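## Task

Set the glue stick upright on the desk, resting on either of its ends, then release it and move the robot away. It fails if the stick tips over or ends up leaning, and it does not count if the robot is still what holds it upright at the end.

## Robot and tools

ROBOT. A wheeled base with a vertical column, a tilting head and two six-joint arms (left and right), each ending in a two-finger gripper. Folded, it is 0.73 m long, 0.62 m wide and 1.88 m tall, and its front sits 0.40 m ahead of the column. The base drives straight and turns in place but cannot move sideways. Objects may occasionally be nudged by something outside the robot.

FRAMES. Base frame: origin on the floor between the drive wheels, under the column; x forward, y left, z up. left_hand and right_hand are reported in it, as the point where the fingers join (tips reach 8 mm further). The hand's z axis runs along the fingers (quat_wxyz maps (0,0,1) onto it) and its y axis along the opening direction. The odometry frame is the base frame where the scene began.

execute_actions. Argument actions: a list holding one action or none (none just reports state and images). An action may contain:
- base: exactly one key. translate_m is a straight drive offset in metres from where the base last reported itself, forward positive, -3 to 3. rotate_rad is an in-place turn offset in radians, left (counter-clockwise seen from above) positive, -3.2 to 3.2. A drive or turn needing over 8.667 s is refused.
- joints: absolute targets keyed by name. head_tilt_rad -0.61 to 1.308 (0 roughly level, positive looks down). For each arm (left_ / right_ prefix): joint1_rad -2.879 to 2.879, joint2_rad 0 to 3.141, joint3_rad 0 to 3.019, joint4_rad -1.692 to 1.57, joint5_rad -1.57 to 1.57 (positive swings the hand to the robot's right), joint6_rad -2.094 to 2.094 (positive rolls clockwise viewed from behind the hand), gripper_m 0 to 0.093 m fingertip gap. Done-tolerances: head 0.03, joints 1-6 0.045, 0.14, 0.09, 0.055, 0.03, 0.035 rad, gripper 0.003 m.
- speeds: optional caps for this action only, translate_m 0.05-0.8 m/s, rotate_rad 0.1-1 rad/s; the maxima are the defaults. Arms are not affected.
Motions in one action start together; an action lasts at most 15 s. Keys you omit may still be driving toward older targets. Unknown keys or out-of-range values make the whole call rejected with no motion. cameras: list of cam_head_left, cam_head_right, cam_left_wrist, cam_right_wrist, nav_camera or all; omitted/null means all, [] none. If a result reports a stop, any later motion, wait or finished_scene calls in the same reply are skipped.

wait: seconds 0 to 10; nothing new is commanded, then state and images return.
zoom_image: camera plus region [x0, y0, x1, y1] in pixels of that camera's latest full image, origin top-left, at most 504 by 504.
finished_scene: scene = number of the current scene; ends it irreversibly after the last command is held and reports success. The goal must already hold stably.

ARM GEOMETRY. With joint1 at -1.57 (left) or 1.57 (right) and joints 5, 6 at 0, the arm moves in a forward-pointing vertical plane 0.23 m to the side of the column. Let a = j2 - 0.35, b = 1.05 + j2 - j3, c = b - j4 (c = 1.57 means fingers straight down). Hand point: ahead = 0.12 + 0.39 sin a + 0.38 cos b + 0.25 cos c; up = 1.46 + 0.39 cos a - 0.38 sin b - 0.25 sin c. Example: j2, j3, j4 = 0.93, 0.78, 0.14 gives about 0.60 m ahead, 1.21 m up. Reality sits up to ~5 cm lower and nearer the column (~12 cm with heavy or far loads); trust left_hand/right_hand (1-3 cm accuracy). Reach is about 1 m from the shoulder, down to 0.47 m high; the floor is out of reach. Fingers-down loads: 3.2 kg near 0.4 m ahead; 2 kg to 0.6 m; 1 kg to 0.8 m at 0.9-1.2 m high; light items (≤0.2 kg) may be held with fingers only 0.35 rad below horizontal.

GRIPPER. Fingers 7 cm long; outer span is the opening +1 cm at tips, +5 cm at the base; body 10 x 7 cm; the wrist camera sticks out 11 cm on one flat side. To grasp, command an opening smaller than the object; off_target is then expected. A reading staying 0.002 m or more above target means something is held. Tiny moves (under ~0.03 rad, 0.08 for joints 2 and 3) may not happen; approach contacts in 0.05 rad steps from your last target.

RESULTS. base_status and joint_status: done, off_target, contact_stop (base only, a wheel stalled), time_out, not_followed, or limit_stop_at_motor_heat. "joint command not followed" with a cause line means a safety check withheld an arm's targets (too close to the other arm, itself, the body, or an obstacle); back the offending joints off by at least 0.05 rad or move the other arm. A blocked arm keeps pushing and heats; resend its reported positions to relax (a held load then sags slightly). on_its_own lists uncommanded behaviour; "held at" is a target. motor_effort covers left_wheel and right_wheel only (percent, peak in brackets). wheel_motors_off is 1 while the wheels are cut after ~3 s of hard pushing (2 s off, base not held). base_odometry counts wheel rotation; if turned_by_wheels and turned_by_imu differ by over ~4% and 0.05 rad, the base collided or slipped. base_tilt is in degrees. A Motor temperatures line lists each arm's joints; 85 °C warns, 100 °C drops the arm.

BASE. After contact_stop, reverse 0.05 m before trying again or turning. Desk tops 0.30-1.20 m high can slide over the housing and strike the column.

CAMERAS. Head cameras (1.47-1.58 m up) look ahead and down by roughly head_tilt_rad. Wrist cameras sit 0.10 m behind the fingertip point, looking along the fingers tilted 0.62 rad toward the hand's +x; closed fingertips land at image centre; image right is the hand's -y, up mostly -x. nav_camera is on the base front, 0.23 m high, facing ahead.

AVOID. Dropping, slamming or hard pushes; the two arms striking or pressing each other; leaving the object leaning, fallen or still supported by a gripper.

Each tool is called after "Call:" as name([rows], argument=value, ...), one row to a line, values as JSON.

## Session

I'll start by checking the robot's state and camera views.

Call:
execute_actions(actions=[])

Scene clock: 0.00 s.
Motor temperatures (°C, as the motors report them): left_arm=[31 29 27 29 28 28] | right_arm=[30 30 31 31 30 29]
base_odometry: x=+0.000 y=+0.000 heading=+0.000 (m, m, rad; odometry frame)
turned_by_wheels: +0.000 (rad since the last result)
turned_by_imu: +0.000 (rad since the last result)
base_tilt: forward=-0.2 right=+0.2 (deg)
base_status: not commanded
joint_positions: head_tilt_rad=+0.879 left_joint1_rad=-1.557 left_joint2_rad=+0.904 left_joint3_rad=+0.437 left_joint4_rad=-0.963 left_joint5_rad=+0.048 left_joint6_rad=+0.012 left_gripper_m=+0.095 right_joint1_rad=+1.601 right_joint2_rad=+0.860 right_joint3_rad=+0.368 right_joint4_rad=-0.910 right_joint5_rad=+0.030 right_joint6_rad=+0.081 right_gripper_m=+0.095
joint_status: not commanded
wheel_motors_off: 0
motor_effort: left_wheel=+2 right_wheel=+2 (%)
left_hand: x=+0.1559 y=+0.2191 z=+1.2499 quat_wxyz=(+0.437, +0.011, -0.899, +0.021) (m; base frame)
right_hand: x=+0.1361 y=-0.2244 z=+1.2526 quat_wxyz=(+0.424, -0.018, -0.905, +0.022) (m; base frame)
pictures: cam_head_left, cam_head_right, cam_left_wrist, cam_right_wrist, nav_camera
Images, in order (width x height): cam_head_left 896x504, cam_head_right 896x504, cam_left_wrist 616x616, cam_right_wrist 616x616, nav_camera 896x504.

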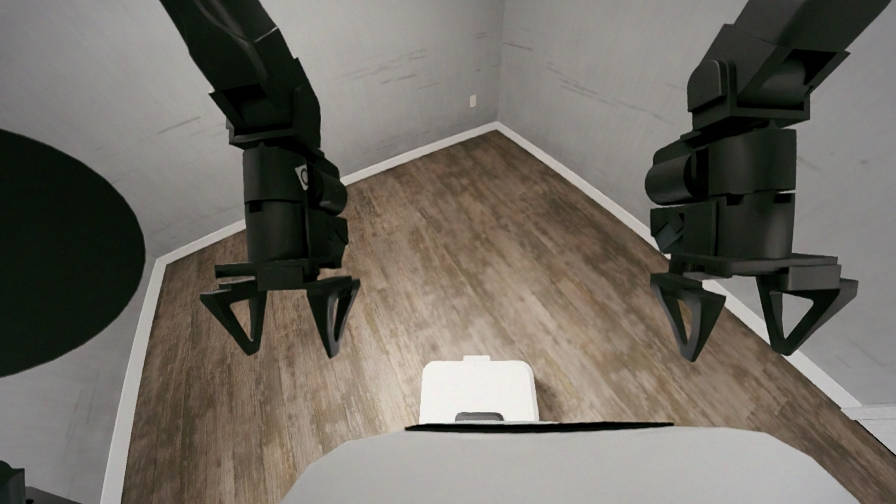

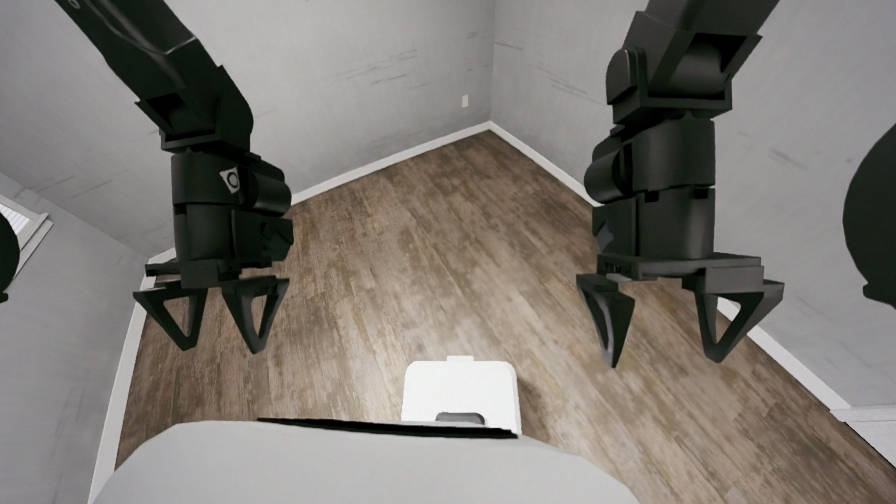

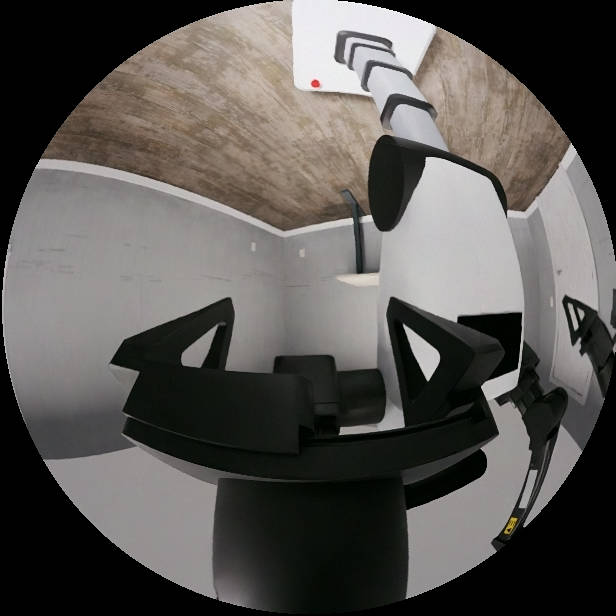

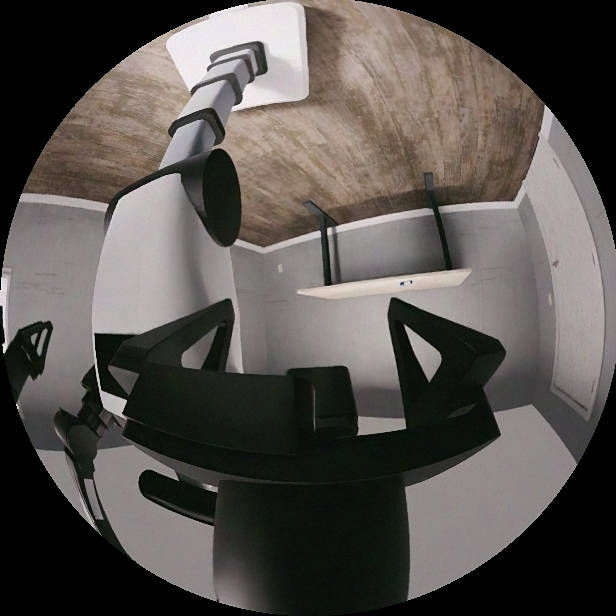

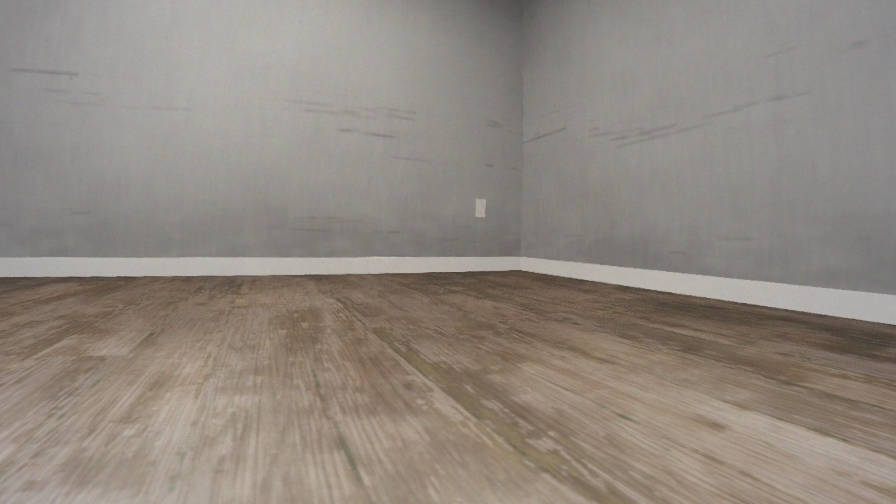

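Call:
zoom_image(camera="cam_right_wrist", region=[260, 140, 520, 340])

Region (260, 140, 520, 340) of cam_right_wrist's 616x616 image, scaled by 1.938, with more detail than that image has; it fills the top 388 rows of this view, and the rest is white.

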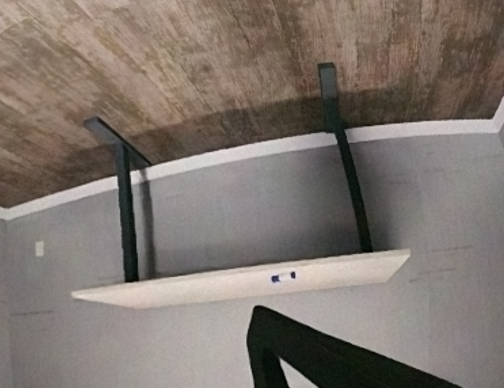

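Call:
execute_actions([
  {"base": {"rotate_rad": -2.7}, "joints": {"head_tilt_rad": 0.4}},
], cameras=["cam_head_left", "cam_head_right", "nav_camera"])

Scene clock: 44.57 s.
Motor temperatures (°C, as the motors report them): left_arm=[31 30 27 29 28 28] | right_arm=[30 31 31 31 30 29]
base_odometry: x=+0.000 y=+0.000 heading=-2.699 (m, m, rad; odometry frame)
turned_by_wheels: -2.699 (rad since the last result)
turned_by_imu: -2.704 (rad since the last result)
base_tilt: forward=-0.3 right=+0.1 (deg)
base_status: done
joint_positions: head_tilt_rad=+0.419 left_joint1_rad=-1.557 left_joint2_rad=+0.904 left_joint3_rad=+0.437 left_joint4_rad=-0.963 left_joint5_rad=+0.048 left_joint6_rad=+0.012 left_gripper_m=+0.095 right_joint1_rad=+1.601 right_joint2_rad=+0.860 right_joint3_rad=+0.368 right_joint4_rad=-0.910 right_joint5_rad=+0.030 right_joint6_rad=+0.081 right_gripper_m=+0.095
joint_status: all done
wheel_motors_off: 0
motor_effort: left_wheel=+5(35) right_wheel=-5(47) (%)
left_hand: x=+0.1559 y=+0.2191 z=+1.2499 quat_wxyz=(+0.437, +0.011, -0.899, +0.021) (m; base frame)
right_hand: x=+0.1361 y=-0.2244 z=+1.2526 quat_wxyz=(+0.424, -0.018, -0.905, +0.022) (m; base frame)
pictures: cam_head_left, cam_head_right, nav_camera
Images, in order (width x height): cam_head_left 896x504, cam_head_right 896x504, nav_camera 896x504.

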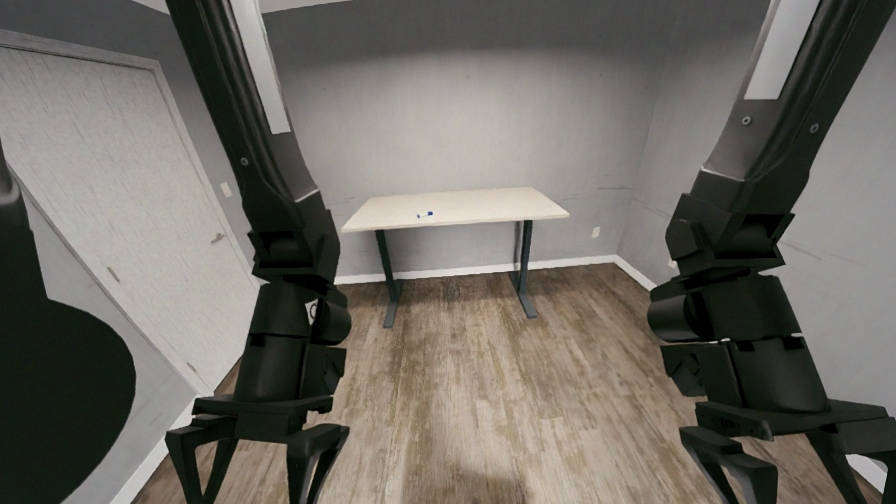

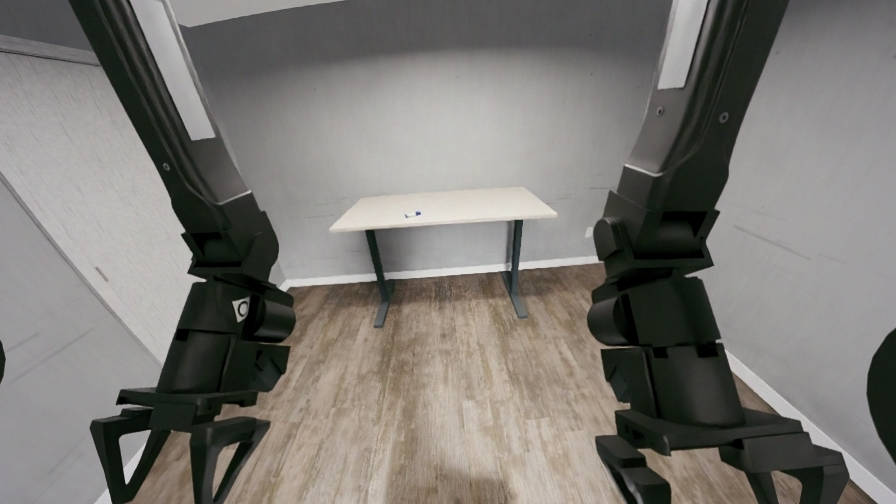

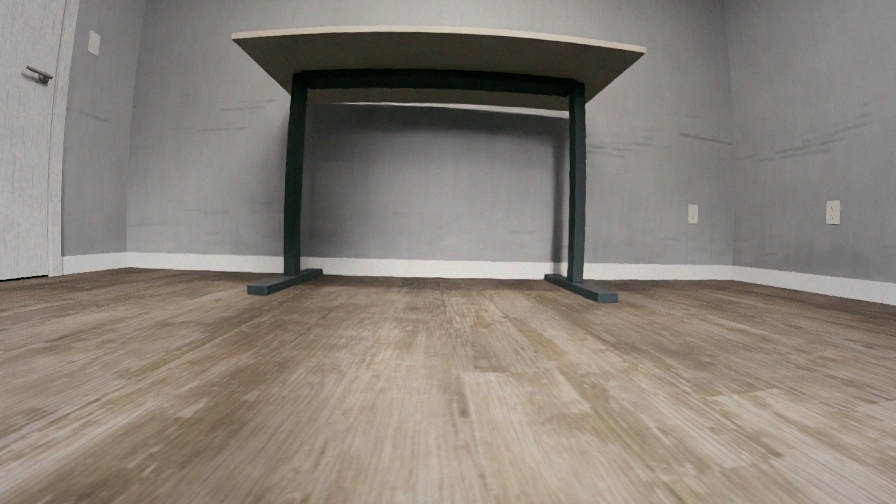

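Call:
zoom_image(camera="cam_head_left", region=[330, 170, 590, 340])

Call:
zoom_image(camera="nav_camera", region=[200, 0, 700, 330])

Region (330, 170, 590, 340) of cam_head_left's 896x504 image, scaled by 1.938, with more detail than that image has; it fills the top 330 rows of this view, and the rest is white.

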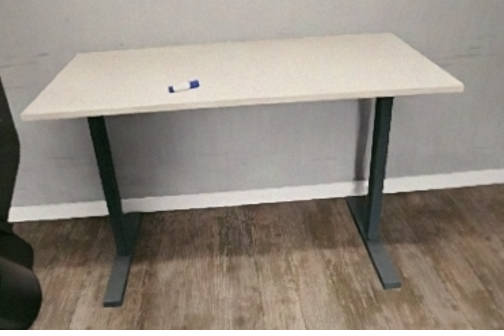

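Region (200, 0, 700, 330) of nav_camera's 896x504 image, scaled by 1.008, with more detail than that image has; it fills the top 333 rows of this view, and the rest is white.

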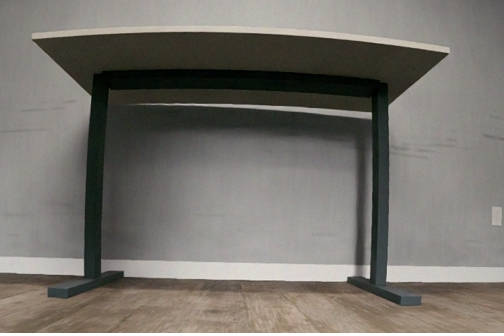

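Call:
execute_actions([
  {"base": {"translate_m": 1.0}, "joints": {"head_tilt_rad": 0.75, "left_joint1_rad": -1.57, "left_joint2_rad": 0.95, "left_joint3_rad": 0.80, "left_joint4_rad": -0.38, "left_joint5_rad": 0.0, "left_joint6_rad": -1.57}},
])

Scene clock: 167.67 s.
Motor temperatures (°C, as the motors report them): left_arm=[31 30 27 29 28 28] | right_arm=[30 31 31 31 30 29]
base_odometry: x=-0.904 y=-0.428 heading=-2.699 (m, m, rad; odometry frame)
turned_by_wheels: +0.000 (rad since the last result)
turned_by_imu: +0.004 (rad since the last result)
base_tilt: forward=-0.2 right=+0.3 (deg)
base_status: done
joint_positions: head_tilt_rad=+0.753 left_joint1_rad=-1.558 left_joint2_rad=+0.948 left_joint3_rad=+0.801 left_joint4_rad=-0.385 left_joint5_rad=+0.001 left_joint6_rad=-1.562 left_gripper_m=+0.095 right_joint1_rad=+1.601 right_joint2_rad=+0.859 right_joint3_rad=+0.370 right_joint4_rad=-0.910 right_joint5_rad=+0.030 right_joint6_rad=+0.081 right_gripper_m=+0.095
joint_status: all done
wheel_motors_off: 0
motor_effort: left_wheel=+1(51) right_wheel=+0(60) (%)
left_hand: x=+0.4799 y=+0.2301 z=+1.1724 quat_wxyz=(+0.000, +0.706, -0.708, -0.007) (m; base frame)
right_hand: x=+0.1374 y=-0.2244 z=+1.2522 quat_wxyz=(+0.423, -0.018, -0.906, +0.022) (m; base frame)
pictures: cam_head_left, cam_head_right, cam_left_wrist, cam_right_wrist, nav_camera
Images, in order (width x height): cam_head_left 896x504, cam_head_right 896x504, cam_left_wrist 616x616, cam_right_wrist 616x616, nav_camera 896x504.

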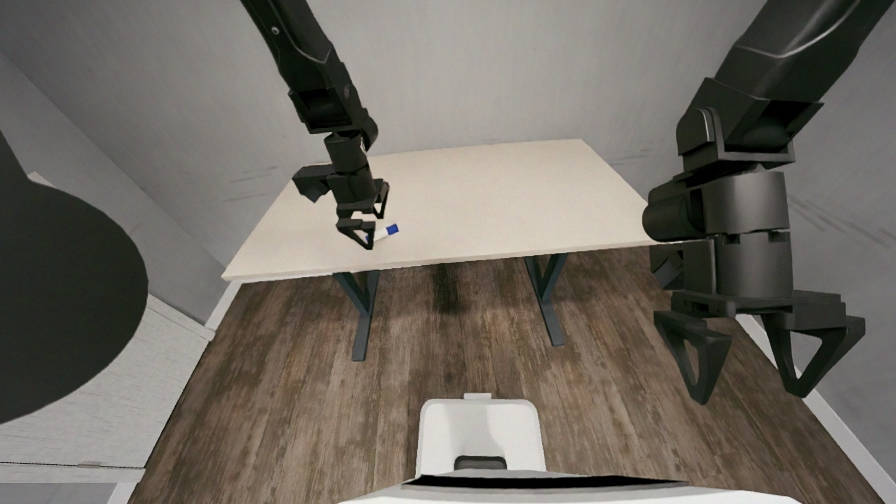

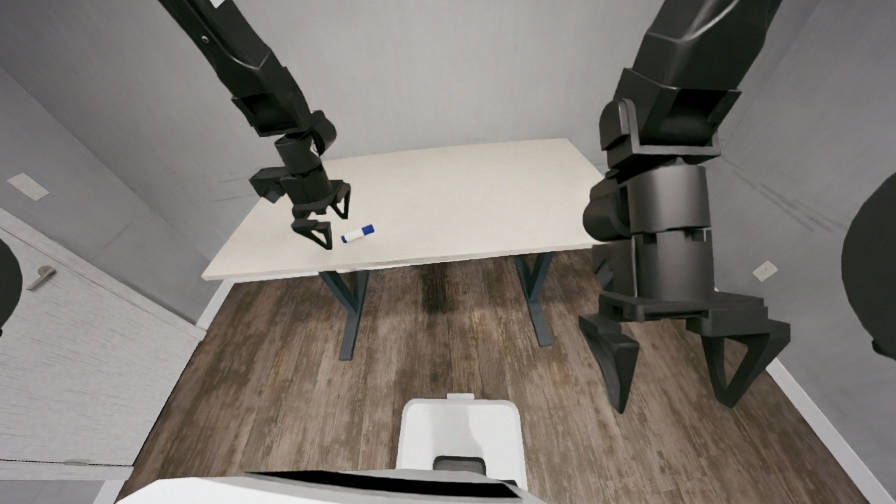

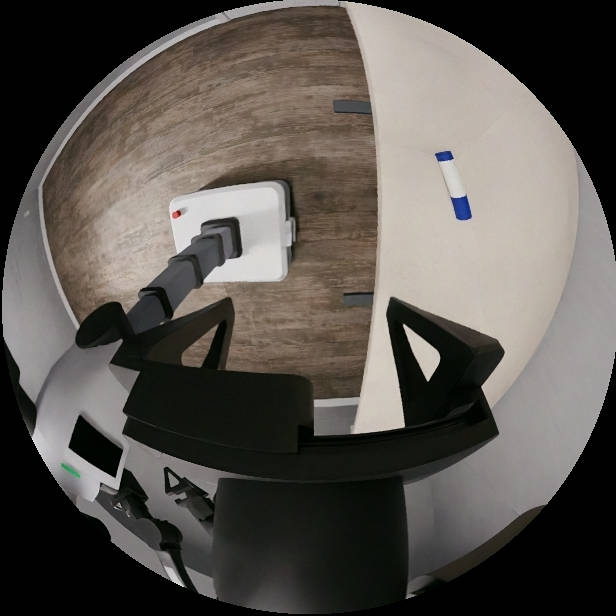

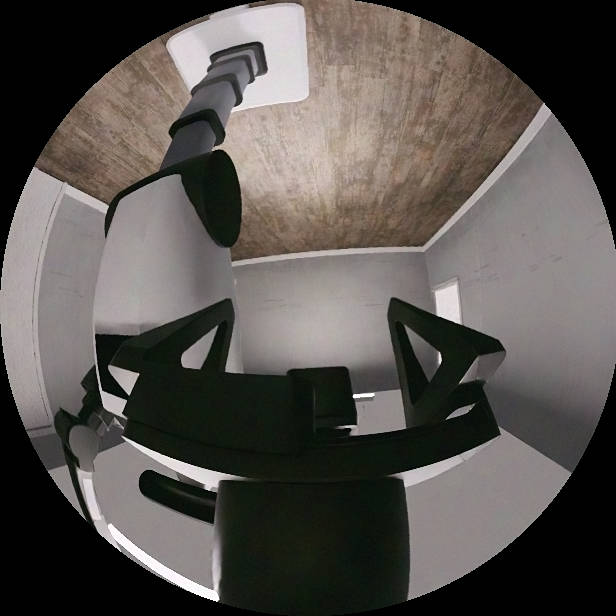

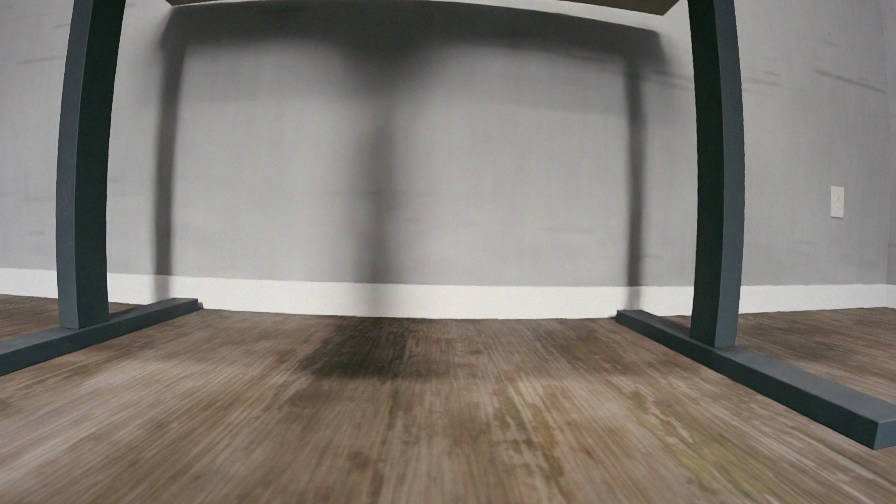

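Call:
zoom_image(camera="cam_left_wrist", region=[340, 90, 560, 310])

Call:
zoom_image(camera="cam_head_left", region=[210, 120, 470, 300])

Region (340, 90, 560, 310) of cam_left_wrist's 616x616 image, scaled by 2.291, with more detail than that image has.

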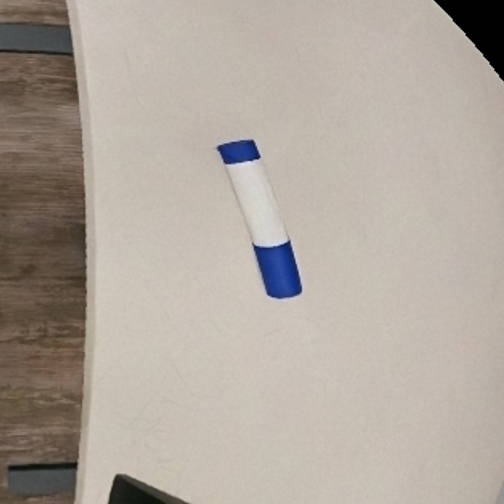

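Region (210, 120, 470, 300) of cam_head_left's 896x504 image, scaled by 1.938, with more detail than that image has; it fills the top 349 rows of this view, and the rest is white.

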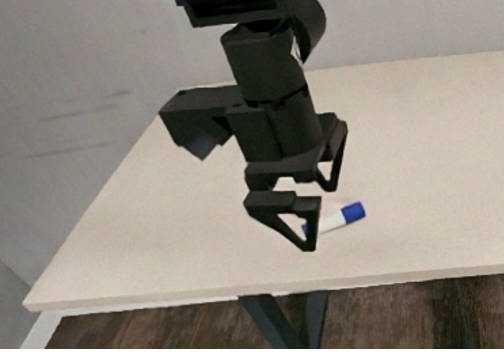

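Call:
execute_actions([
  {"base": {"rotate_rad": 0.12}, "joints": {"left_joint6_rad": 1.17, "head_tilt_rad": 0.9}},
], cameras=["cam_head_left", "cam_left_wrist"])

Scene clock: 289.87 s.
Motor temperatures (°C, as the motors report them): left_arm=[31 32 28 29 28 28] | right_arm=[30 32 31 31 30 29]
base_odometry: x=-0.904 y=-0.428 heading=-2.581 (m, m, rad; odometry frame)
turned_by_wheels: +0.118 (rad since the last result)
turned_by_imu: +0.119 (rad since the last result)
base_tilt: forward=-0.3 right=+0.2 (deg)
base_status: done
joint_positions: head_tilt_rad=+0.901 left_joint1_rad=-1.558 left_joint2_rad=+0.948 left_joint3_rad=+0.801 left_joint4_rad=-0.385 left_joint5_rad=+0.001 left_joint6_rad=+1.162 left_gripper_m=+0.095 right_joint1_rad=+1.601 right_joint2_rad=+0.859 right_joint3_rad=+0.370 right_joint4_rad=-0.910 right_joint5_rad=+0.030 right_joint6_rad=+0.081 right_gripper_m=+0.095
joint_status: all done
wheel_motors_off: 0
motor_effort: left_wheel=-2(43) right_wheel=+1(39) (%)
left_hand: x=+0.4799 y=+0.2300 z=+1.1724 quat_wxyz=(+0.006, -0.546, -0.838, -0.002) (m; base frame)
right_hand: x=+0.1374 y=-0.2244 z=+1.2522 quat_wxyz=(+0.423, -0.018, -0.906, +0.022) (m; base frame)
pictures: cam_head_left, cam_left_wrist
Images, in order (width x height): cam_head_left 896x504, cam_left_wrist 616x616.

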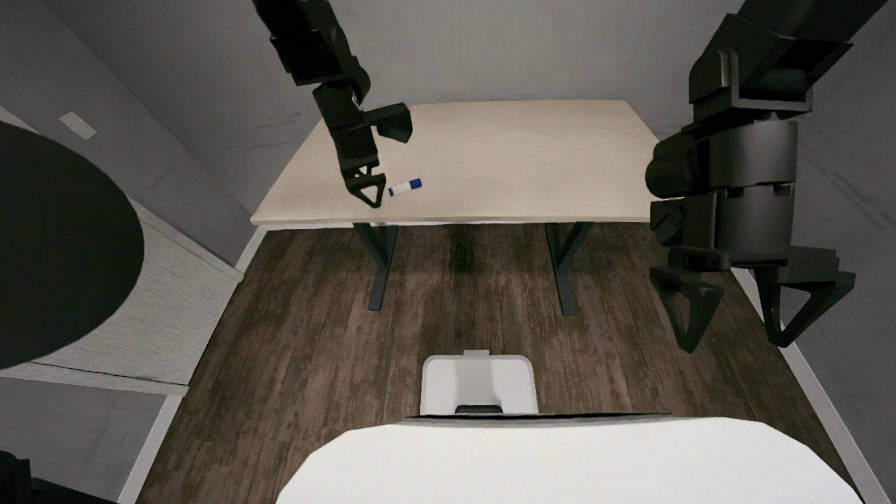

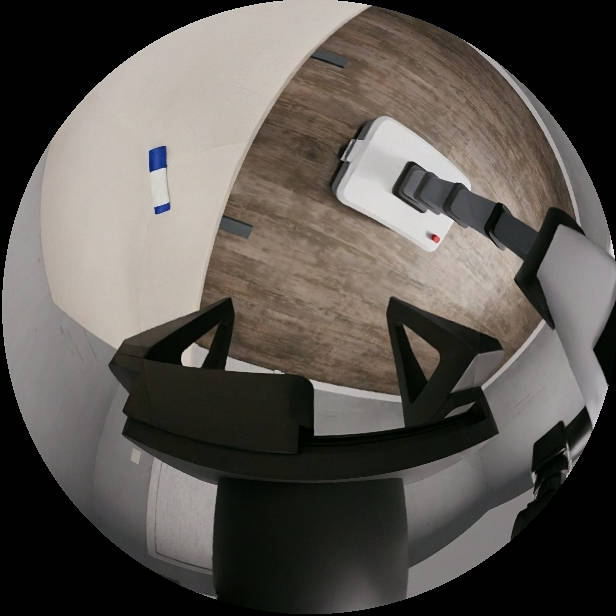

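Call:
zoom_image(camera="cam_left_wrist", region=[80, 100, 280, 300])

Region (80, 100, 280, 300) of cam_left_wrist's 616x616 image, scaled by 2.520, with more detail than that image has.

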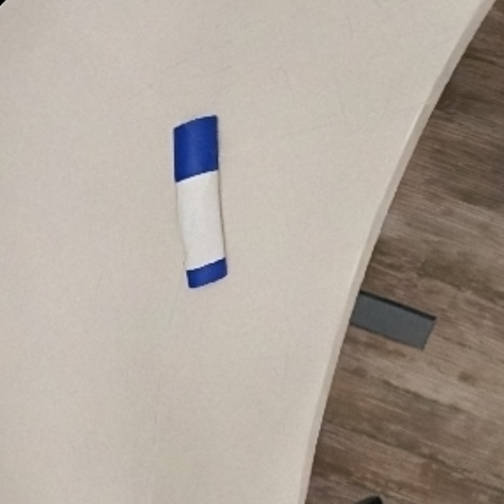

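Call:
execute_actions([
  {"base": {"translate_m": 0.23}, "joints": {"left_joint2_rad": 1.278, "left_joint3_rad": 0.937, "left_joint4_rad": -0.179, "head_tilt_rad": 1.05}},
], cameras=["cam_head_left", "cam_head_right", "cam_left_wrist"])

Scene clock: 372.73 s.
Motor temperatures (°C, as the motors report them): left_arm=[31 33 28 29 28 28] | right_arm=[30 32 31 31 30 29]
base_odometry: x=-1.099 y=-0.551 heading=-2.580 (m, m, rad; odometry frame)
turned_by_wheels: +0.001 (rad since the last result)
turned_by_imu: +0.003 (rad since the last result)
base_tilt: forward=-0.2 right=+0.2 (deg)
base_status: done
joint_positions: head_tilt_rad=+1.050 left_joint1_rad=-1.558 left_joint2_rad=+1.292 left_joint3_rad=+0.935 left_joint4_rad=-0.181 left_joint5_rad=+0.001 left_joint6_rad=+1.162 left_gripper_m=+0.095 right_joint1_rad=+1.601 right_joint2_rad=+0.859 right_joint3_rad=+0.369 right_joint4_rad=-0.910 right_joint5_rad=+0.030 right_joint6_rad=+0.081 right_gripper_m=+0.095
joint_status: all done
wheel_motors_off: 0
motor_effort: left_wheel=+0(57) right_wheel=-1(54) (%)
left_hand: x=+0.4956 y=+0.2313 z=+1.0588 quat_wxyz=(+0.009, -0.546, -0.838, +0.000) (m; base frame)
right_hand: x=+0.1369 y=-0.2244 z=+1.2524 quat_wxyz=(+0.423, -0.018, -0.906, +0.022) (m; base frame)
pictures: cam_head_left, cam_head_right, cam_left_wrist
Images, in order (width x height): cam_head_left 896x504, cam_head_right 896x504, cam_left_wrist 616x616.

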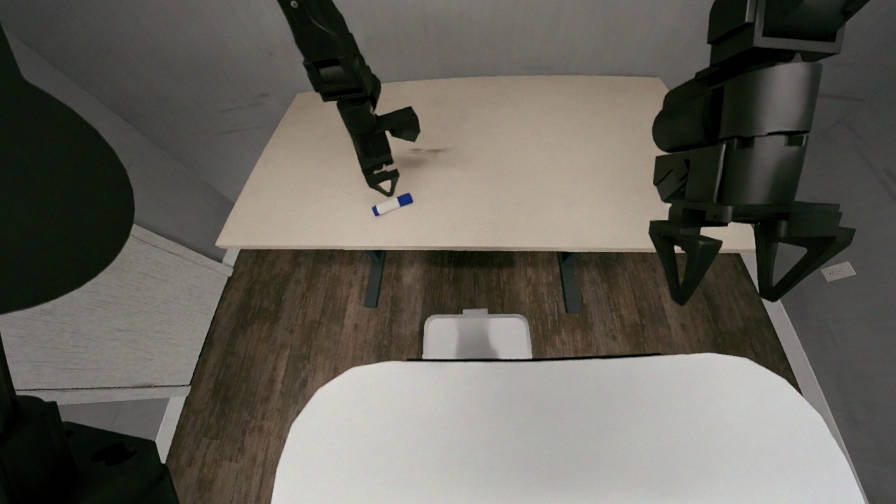

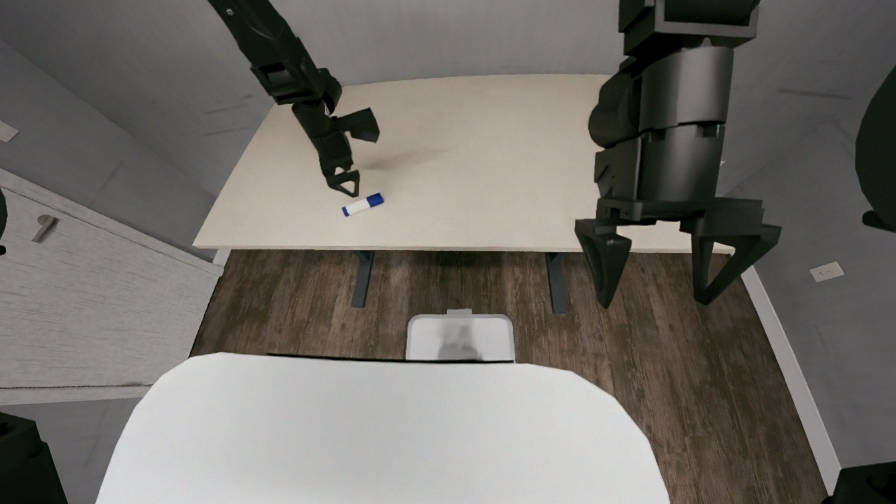

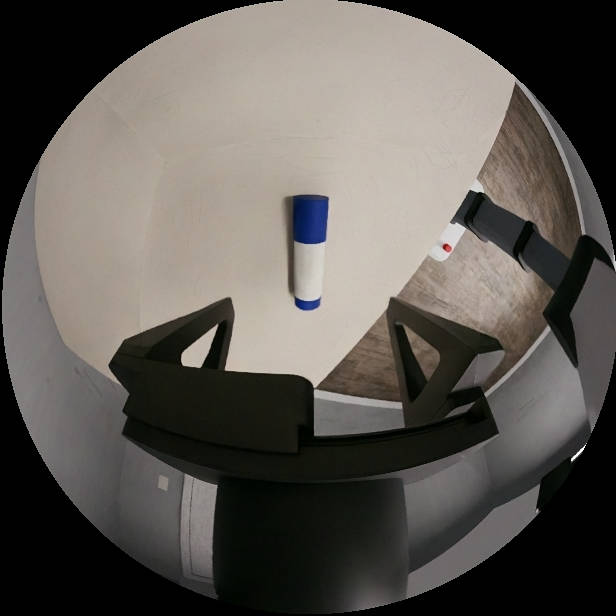

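Call:
zoom_image(camera="cam_left_wrist", region=[210, 170, 410, 370])

Region (210, 170, 410, 370) of cam_left_wrist's 616x616 image, scaled by 2.520, with more detail than that image has.

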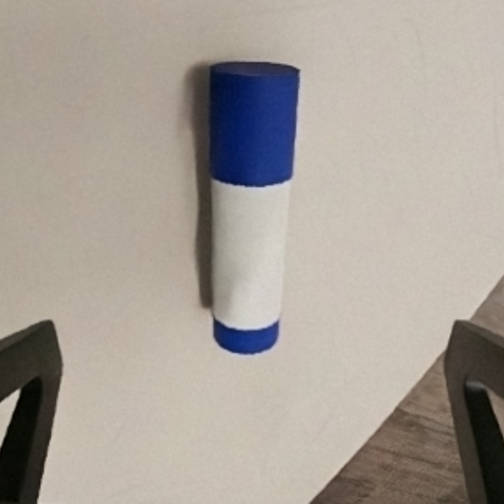

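Call:
execute_actions([
  {"base": {"rotate_rad": -0.03}, "joints": {"left_joint2_rad": 1.45, "left_joint3_rad": 1.0, "left_joint4_rad": -0.07}},
], cameras=["cam_head_left", "cam_left_wrist"])

Scene clock: 427.00 s.
Motor temperatures (°C, as the motors report them): left_arm=[31 34 28 29 28 28] | right_arm=[30 32 31 31 30 29]
base_odometry: x=-1.099 y=-0.551 heading=-2.608 (m, m, rad; odometry frame)
turned_by_wheels: -0.028 (rad since the last result)
turned_by_imu: -0.027 (rad since the last result)
base_tilt: forward=-0.2 right=+0.2 (deg)
base_status: done
joint_positions: head_tilt_rad=+1.050 left_joint1_rad=-1.560 left_joint2_rad=+1.452 left_joint3_rad=+0.996 left_joint4_rad=-0.069 left_joint5_rad=+0.001 left_joint6_rad=+1.162 left_gripper_m=+0.095 right_joint1_rad=+1.601 right_joint2_rad=+0.859 right_joint3_rad=+0.369 right_joint4_rad=-0.910 right_joint5_rad=+0.030 right_joint6_rad=+0.081 right_gripper_m=+0.095
joint_status: all done
wheel_motors_off: 0
motor_effort: left_wheel=+2(32) right_wheel=-1(41) (%)
left_hand: x=+0.4934 y=+0.2307 z=+1.0017 quat_wxyz=(+0.003, -0.547, -0.837, -0.003) (m; base frame)
right_hand: x=+0.1369 y=-0.2244 z=+1.2524 quat_wxyz=(+0.423, -0.018, -0.906, +0.022) (m; base frame)
pictures: cam_head_left, cam_left_wrist
Images, in order (width x height): cam_head_left 896x504, cam_left_wrist 616x616.

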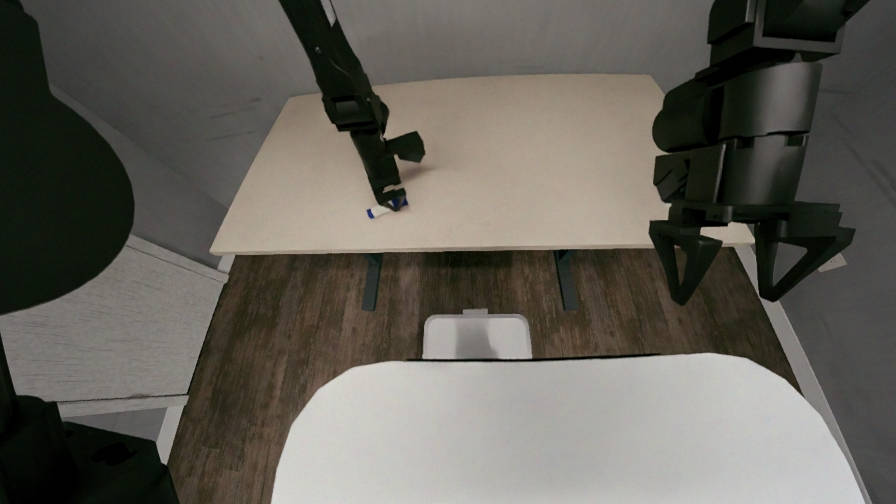

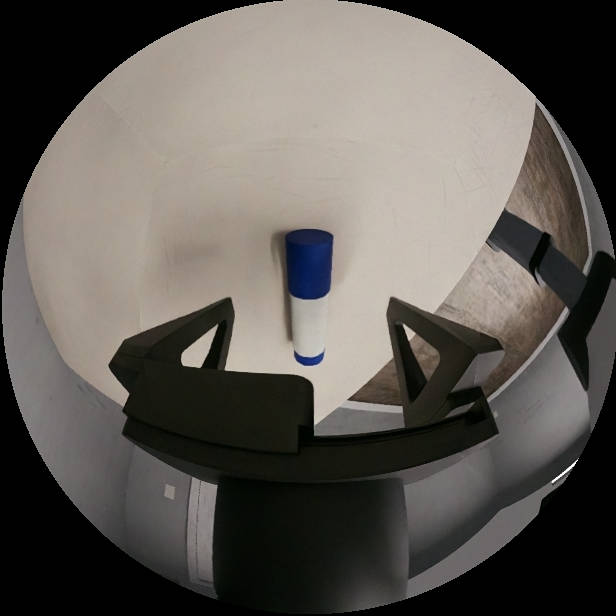

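Call:
zoom_image(camera="cam_left_wrist", region=[210, 200, 410, 400])

Call:
zoom_image(camera="cam_head_left", region=[310, 120, 470, 260])

Region (210, 200, 410, 400) of cam_left_wrist's 616x616 image, scaled by 2.520, with more detail than that image has.

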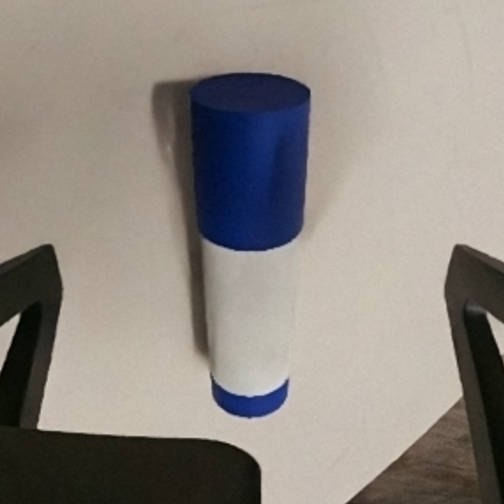

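Region (310, 120, 470, 260) of cam_head_left's 896x504 image, scaled by 3.150, with more detail than that image has; it fills the top 441 rows of this view, and the rest is white.

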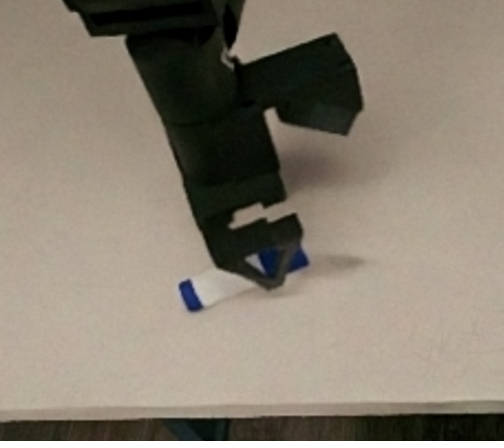

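Call:
execute_actions([
  {"joints": {"left_joint2_rad": 1.525, "left_joint3_rad": 1.04, "left_joint4_rad": -0.03}},
], cameras=["cam_head_left", "cam_left_wrist"])

Scene clock: 463.03 s.
Motor temperatures (°C, as the motors report them): left_arm=[31 34 28 29 28 28] | right_arm=[30 32 31 31 30 29]
base_odometry: x=-1.099 y=-0.551 heading=-2.608 (m, m, rad; odometry frame)
turned_by_wheels: +0.000 (rad since the last result)
turned_by_imu: +0.001 (rad since the last result)
base_tilt: forward=-0.3 right=+0.1 (deg)
base_status: not commanded
joint_positions: head_tilt_rad=+1.050 left_joint1_rad=-1.560 left_joint2_rad=+1.510 left_joint3_rad=+1.042 left_joint4_rad=-0.036 left_joint5_rad=+0.001 left_joint6_rad=+1.162 left_gripper_m=+0.095 right_joint1_rad=+1.601 right_joint2_rad=+0.859 right_joint3_rad=+0.369 right_joint4_rad=-0.910 right_joint5_rad=+0.030 right_joint6_rad=+0.081 right_gripper_m=+0.095
joint_status: all done
wheel_motors_off: 0
motor_effort: left_wheel=+1(1) right_wheel=-2(2) (%)
left_hand: x=+0.5031 y=+0.2309 z=+0.9812 quat_wxyz=(-0.006, -0.547, -0.837, -0.009) (m; base frame)
right_hand: x=+0.1369 y=-0.2244 z=+1.2524 quat_wxyz=(+0.423, -0.018, -0.906, +0.022) (m; base frame)
pictures: cam_head_left, cam_left_wrist
Images, in order (width x height): cam_head_left 896x504, cam_left_wrist 616x616.

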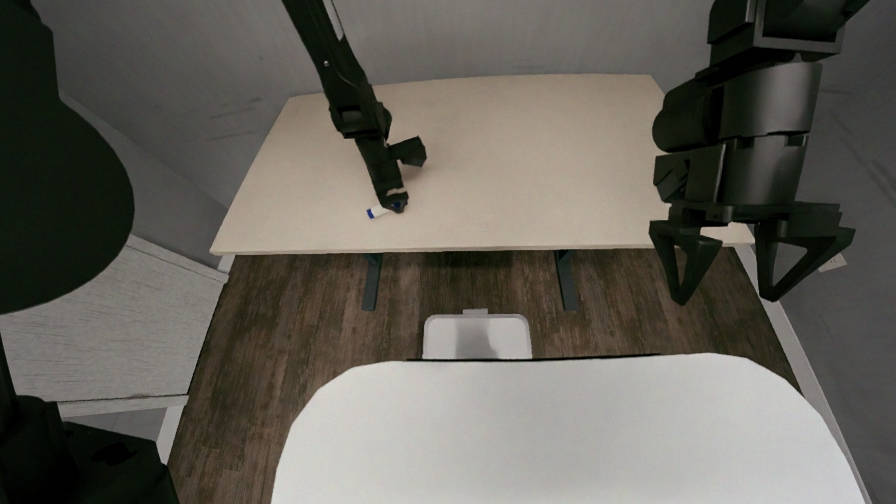

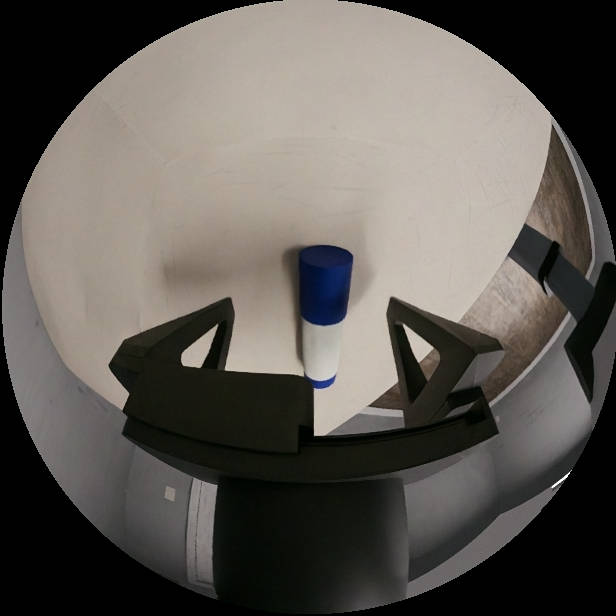

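Call:
zoom_image(camera="cam_left_wrist", region=[210, 220, 410, 420])

Call:
zoom_image(camera="cam_head_left", region=[330, 140, 450, 250])

Region (210, 220, 410, 420) of cam_left_wrist's 616x616 image, scaled by 2.520, with more detail than that image has.

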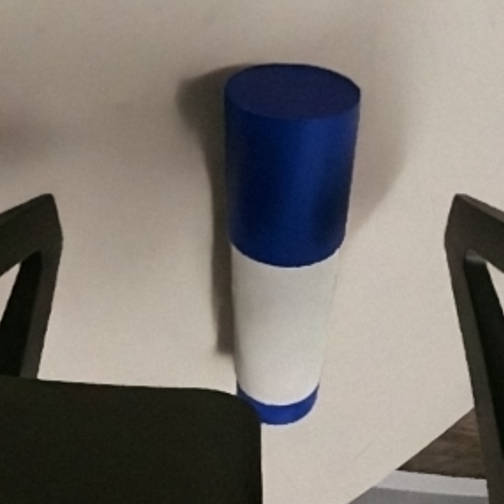

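Region (330, 140, 450, 250) of cam_head_left's 896x504 image, scaled by 4.200, with more detail than that image has; it fills the top 462 rows of this view, and the rest is white.

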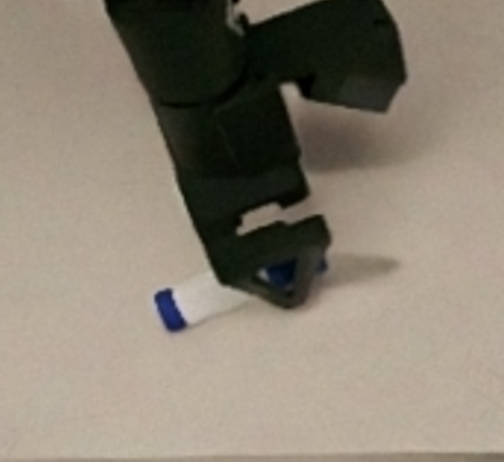

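Call:
execute_actions([
  {"joints": {"left_joint2_rad": 1.56}},
], cameras=["cam_head_left", "cam_left_wrist"])

Scene clock: 490.77 s.
Motor temperatures (°C, as the motors report them): left_arm=[31 34 28 29 28 28] | right_arm=[30 32 31 31 30 29]
base_odometry: x=-1.099 y=-0.551 heading=-2.608 (m, m, rad; odometry frame)
turned_by_wheels: +0.000 (rad since the last result)
turned_by_imu: +0.001 (rad since the last result)
base_tilt: forward=-0.3 right=+0.1 (deg)
base_status: not commanded
joint_positions: head_tilt_rad=+1.050 left_joint1_rad=-1.560 left_joint2_rad=+1.546 left_joint3_rad=+1.042 left_joint4_rad=-0.036 left_joint5_rad=+0.001 left_joint6_rad=+1.162 left_gripper_m=+0.095 right_joint1_rad=+1.601 right_joint2_rad=+0.859 right_joint3_rad=+0.369 right_joint4_rad=-0.910 right_joint5_rad=+0.030 right_joint6_rad=+0.081 right_gripper_m=+0.095
joint_status: all done
wheel_motors_off: 0
motor_effort: left_wheel=+0(1) right_wheel=-2(2) (%)
left_hand: x=+0.4860 y=+0.2309 z=+0.9681 quat_wxyz=(+0.009, -0.547, -0.837, +0.001) (m; base frame)
right_hand: x=+0.1369 y=-0.2244 z=+1.2524 quat_wxyz=(+0.423, -0.018, -0.906, +0.022) (m; base frame)
pictures: cam_head_left, cam_left_wrist
Images, in order (width x height): cam_head_left 896x504, cam_left_wrist 616x616.

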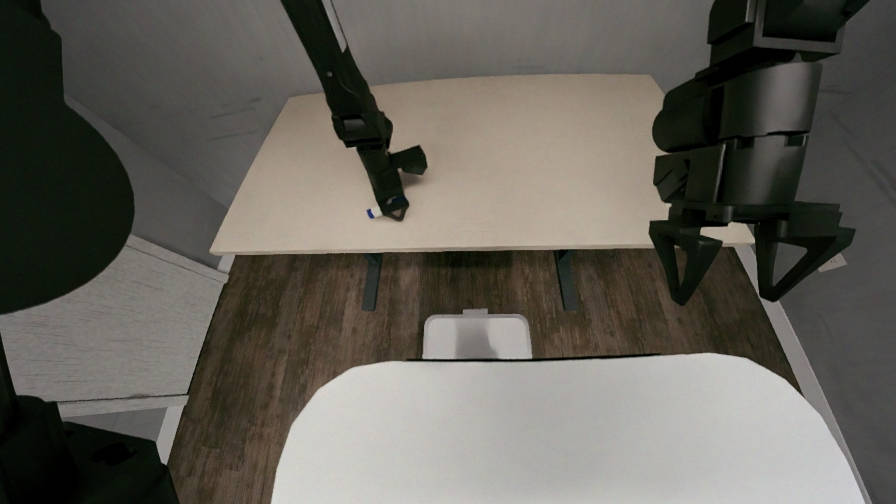

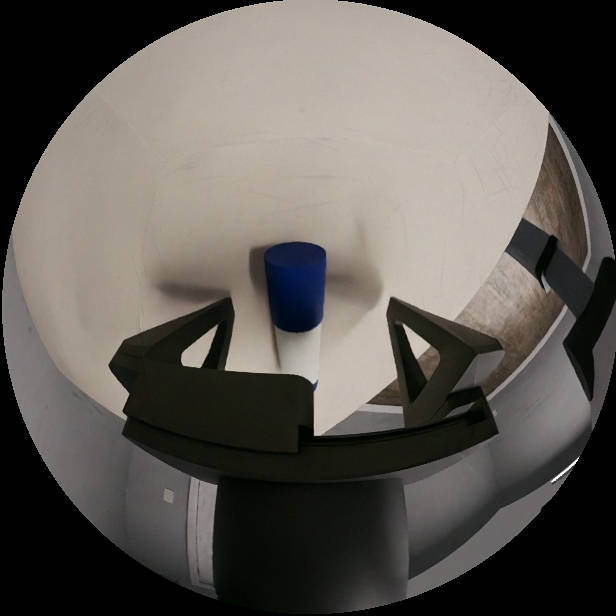

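Call:
execute_actions([
  {"joints": {"left_gripper_m": 0.018}},
], cameras=["cam_head_left", "cam_left_wrist"])

Scene clock: 497.17 s.
Motor temperatures (°C, as the motors report them): left_arm=[31 34 28 29 28 28] | right_arm=[30 32 31 31 30 29]
base_odometry: x=-1.099 y=-0.551 heading=-2.608 (m, m, rad; odometry frame)
turned_by_wheels: +0.000 (rad since the last result)
turned_by_imu: +0.001 (rad since the last result)
base_tilt: forward=-0.3 right=+0.2 (deg)
base_status: not commanded
joint_positions: head_tilt_rad=+1.050 left_joint1_rad=-1.560 left_joint2_rad=+1.546 left_joint3_rad=+1.042 left_joint4_rad=-0.036 left_joint5_rad=+0.000 left_joint6_rad=+1.163 left_gripper_m=+0.028 right_joint1_rad=+1.601 right_joint2_rad=+0.859 right_joint3_rad=+0.369 right_joint4_rad=-0.910 right_joint5_rad=+0.030 right_joint6_rad=+0.081 right_gripper_m=+0.095
joint_status: left_gripper_m off_target (ended at +0.028, target +0.018)
wheel_motors_off: 0
motor_effort: left_wheel=+1(1) right_wheel=-2(2) (%)
left_hand: x=+0.4860 y=+0.2310 z=+0.9681 quat_wxyz=(+0.009, -0.547, -0.837, +0.001) (m; base frame)
right_hand: x=+0.1369 y=-0.2244 z=+1.2524 quat_wxyz=(+0.423, -0.018, -0.906, +0.022) (m; base frame)
pictures: cam_head_left, cam_left_wrist
Images, in order (width x height): cam_head_left 896x504, cam_left_wrist 616x616.

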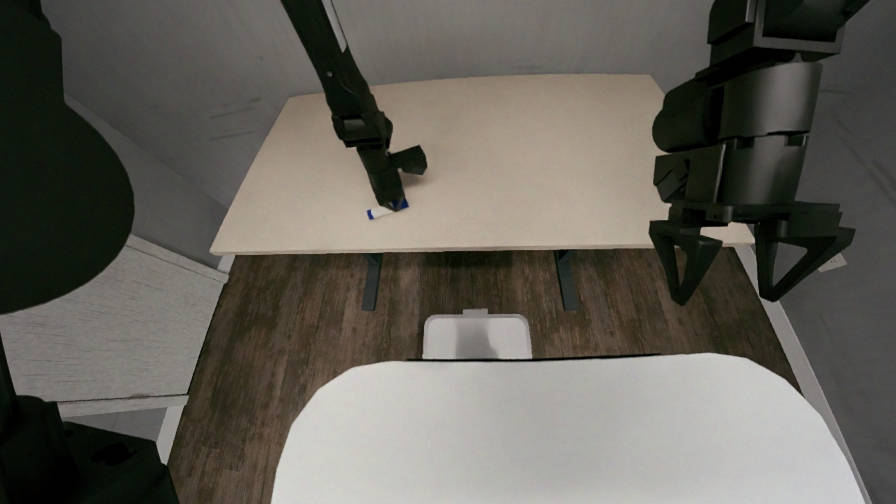

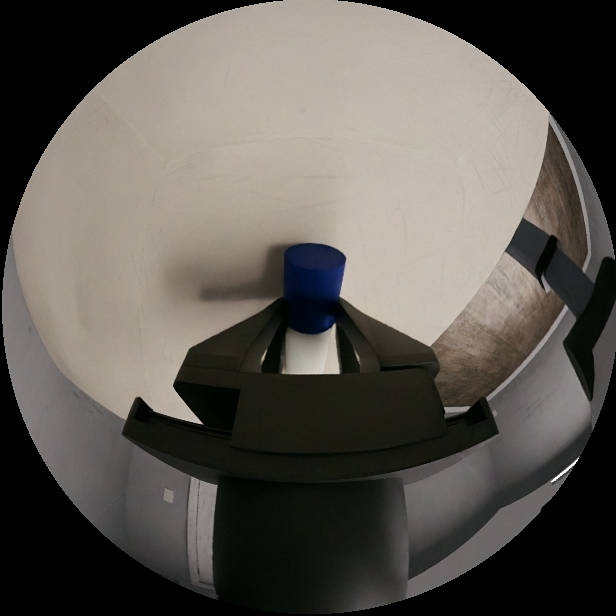

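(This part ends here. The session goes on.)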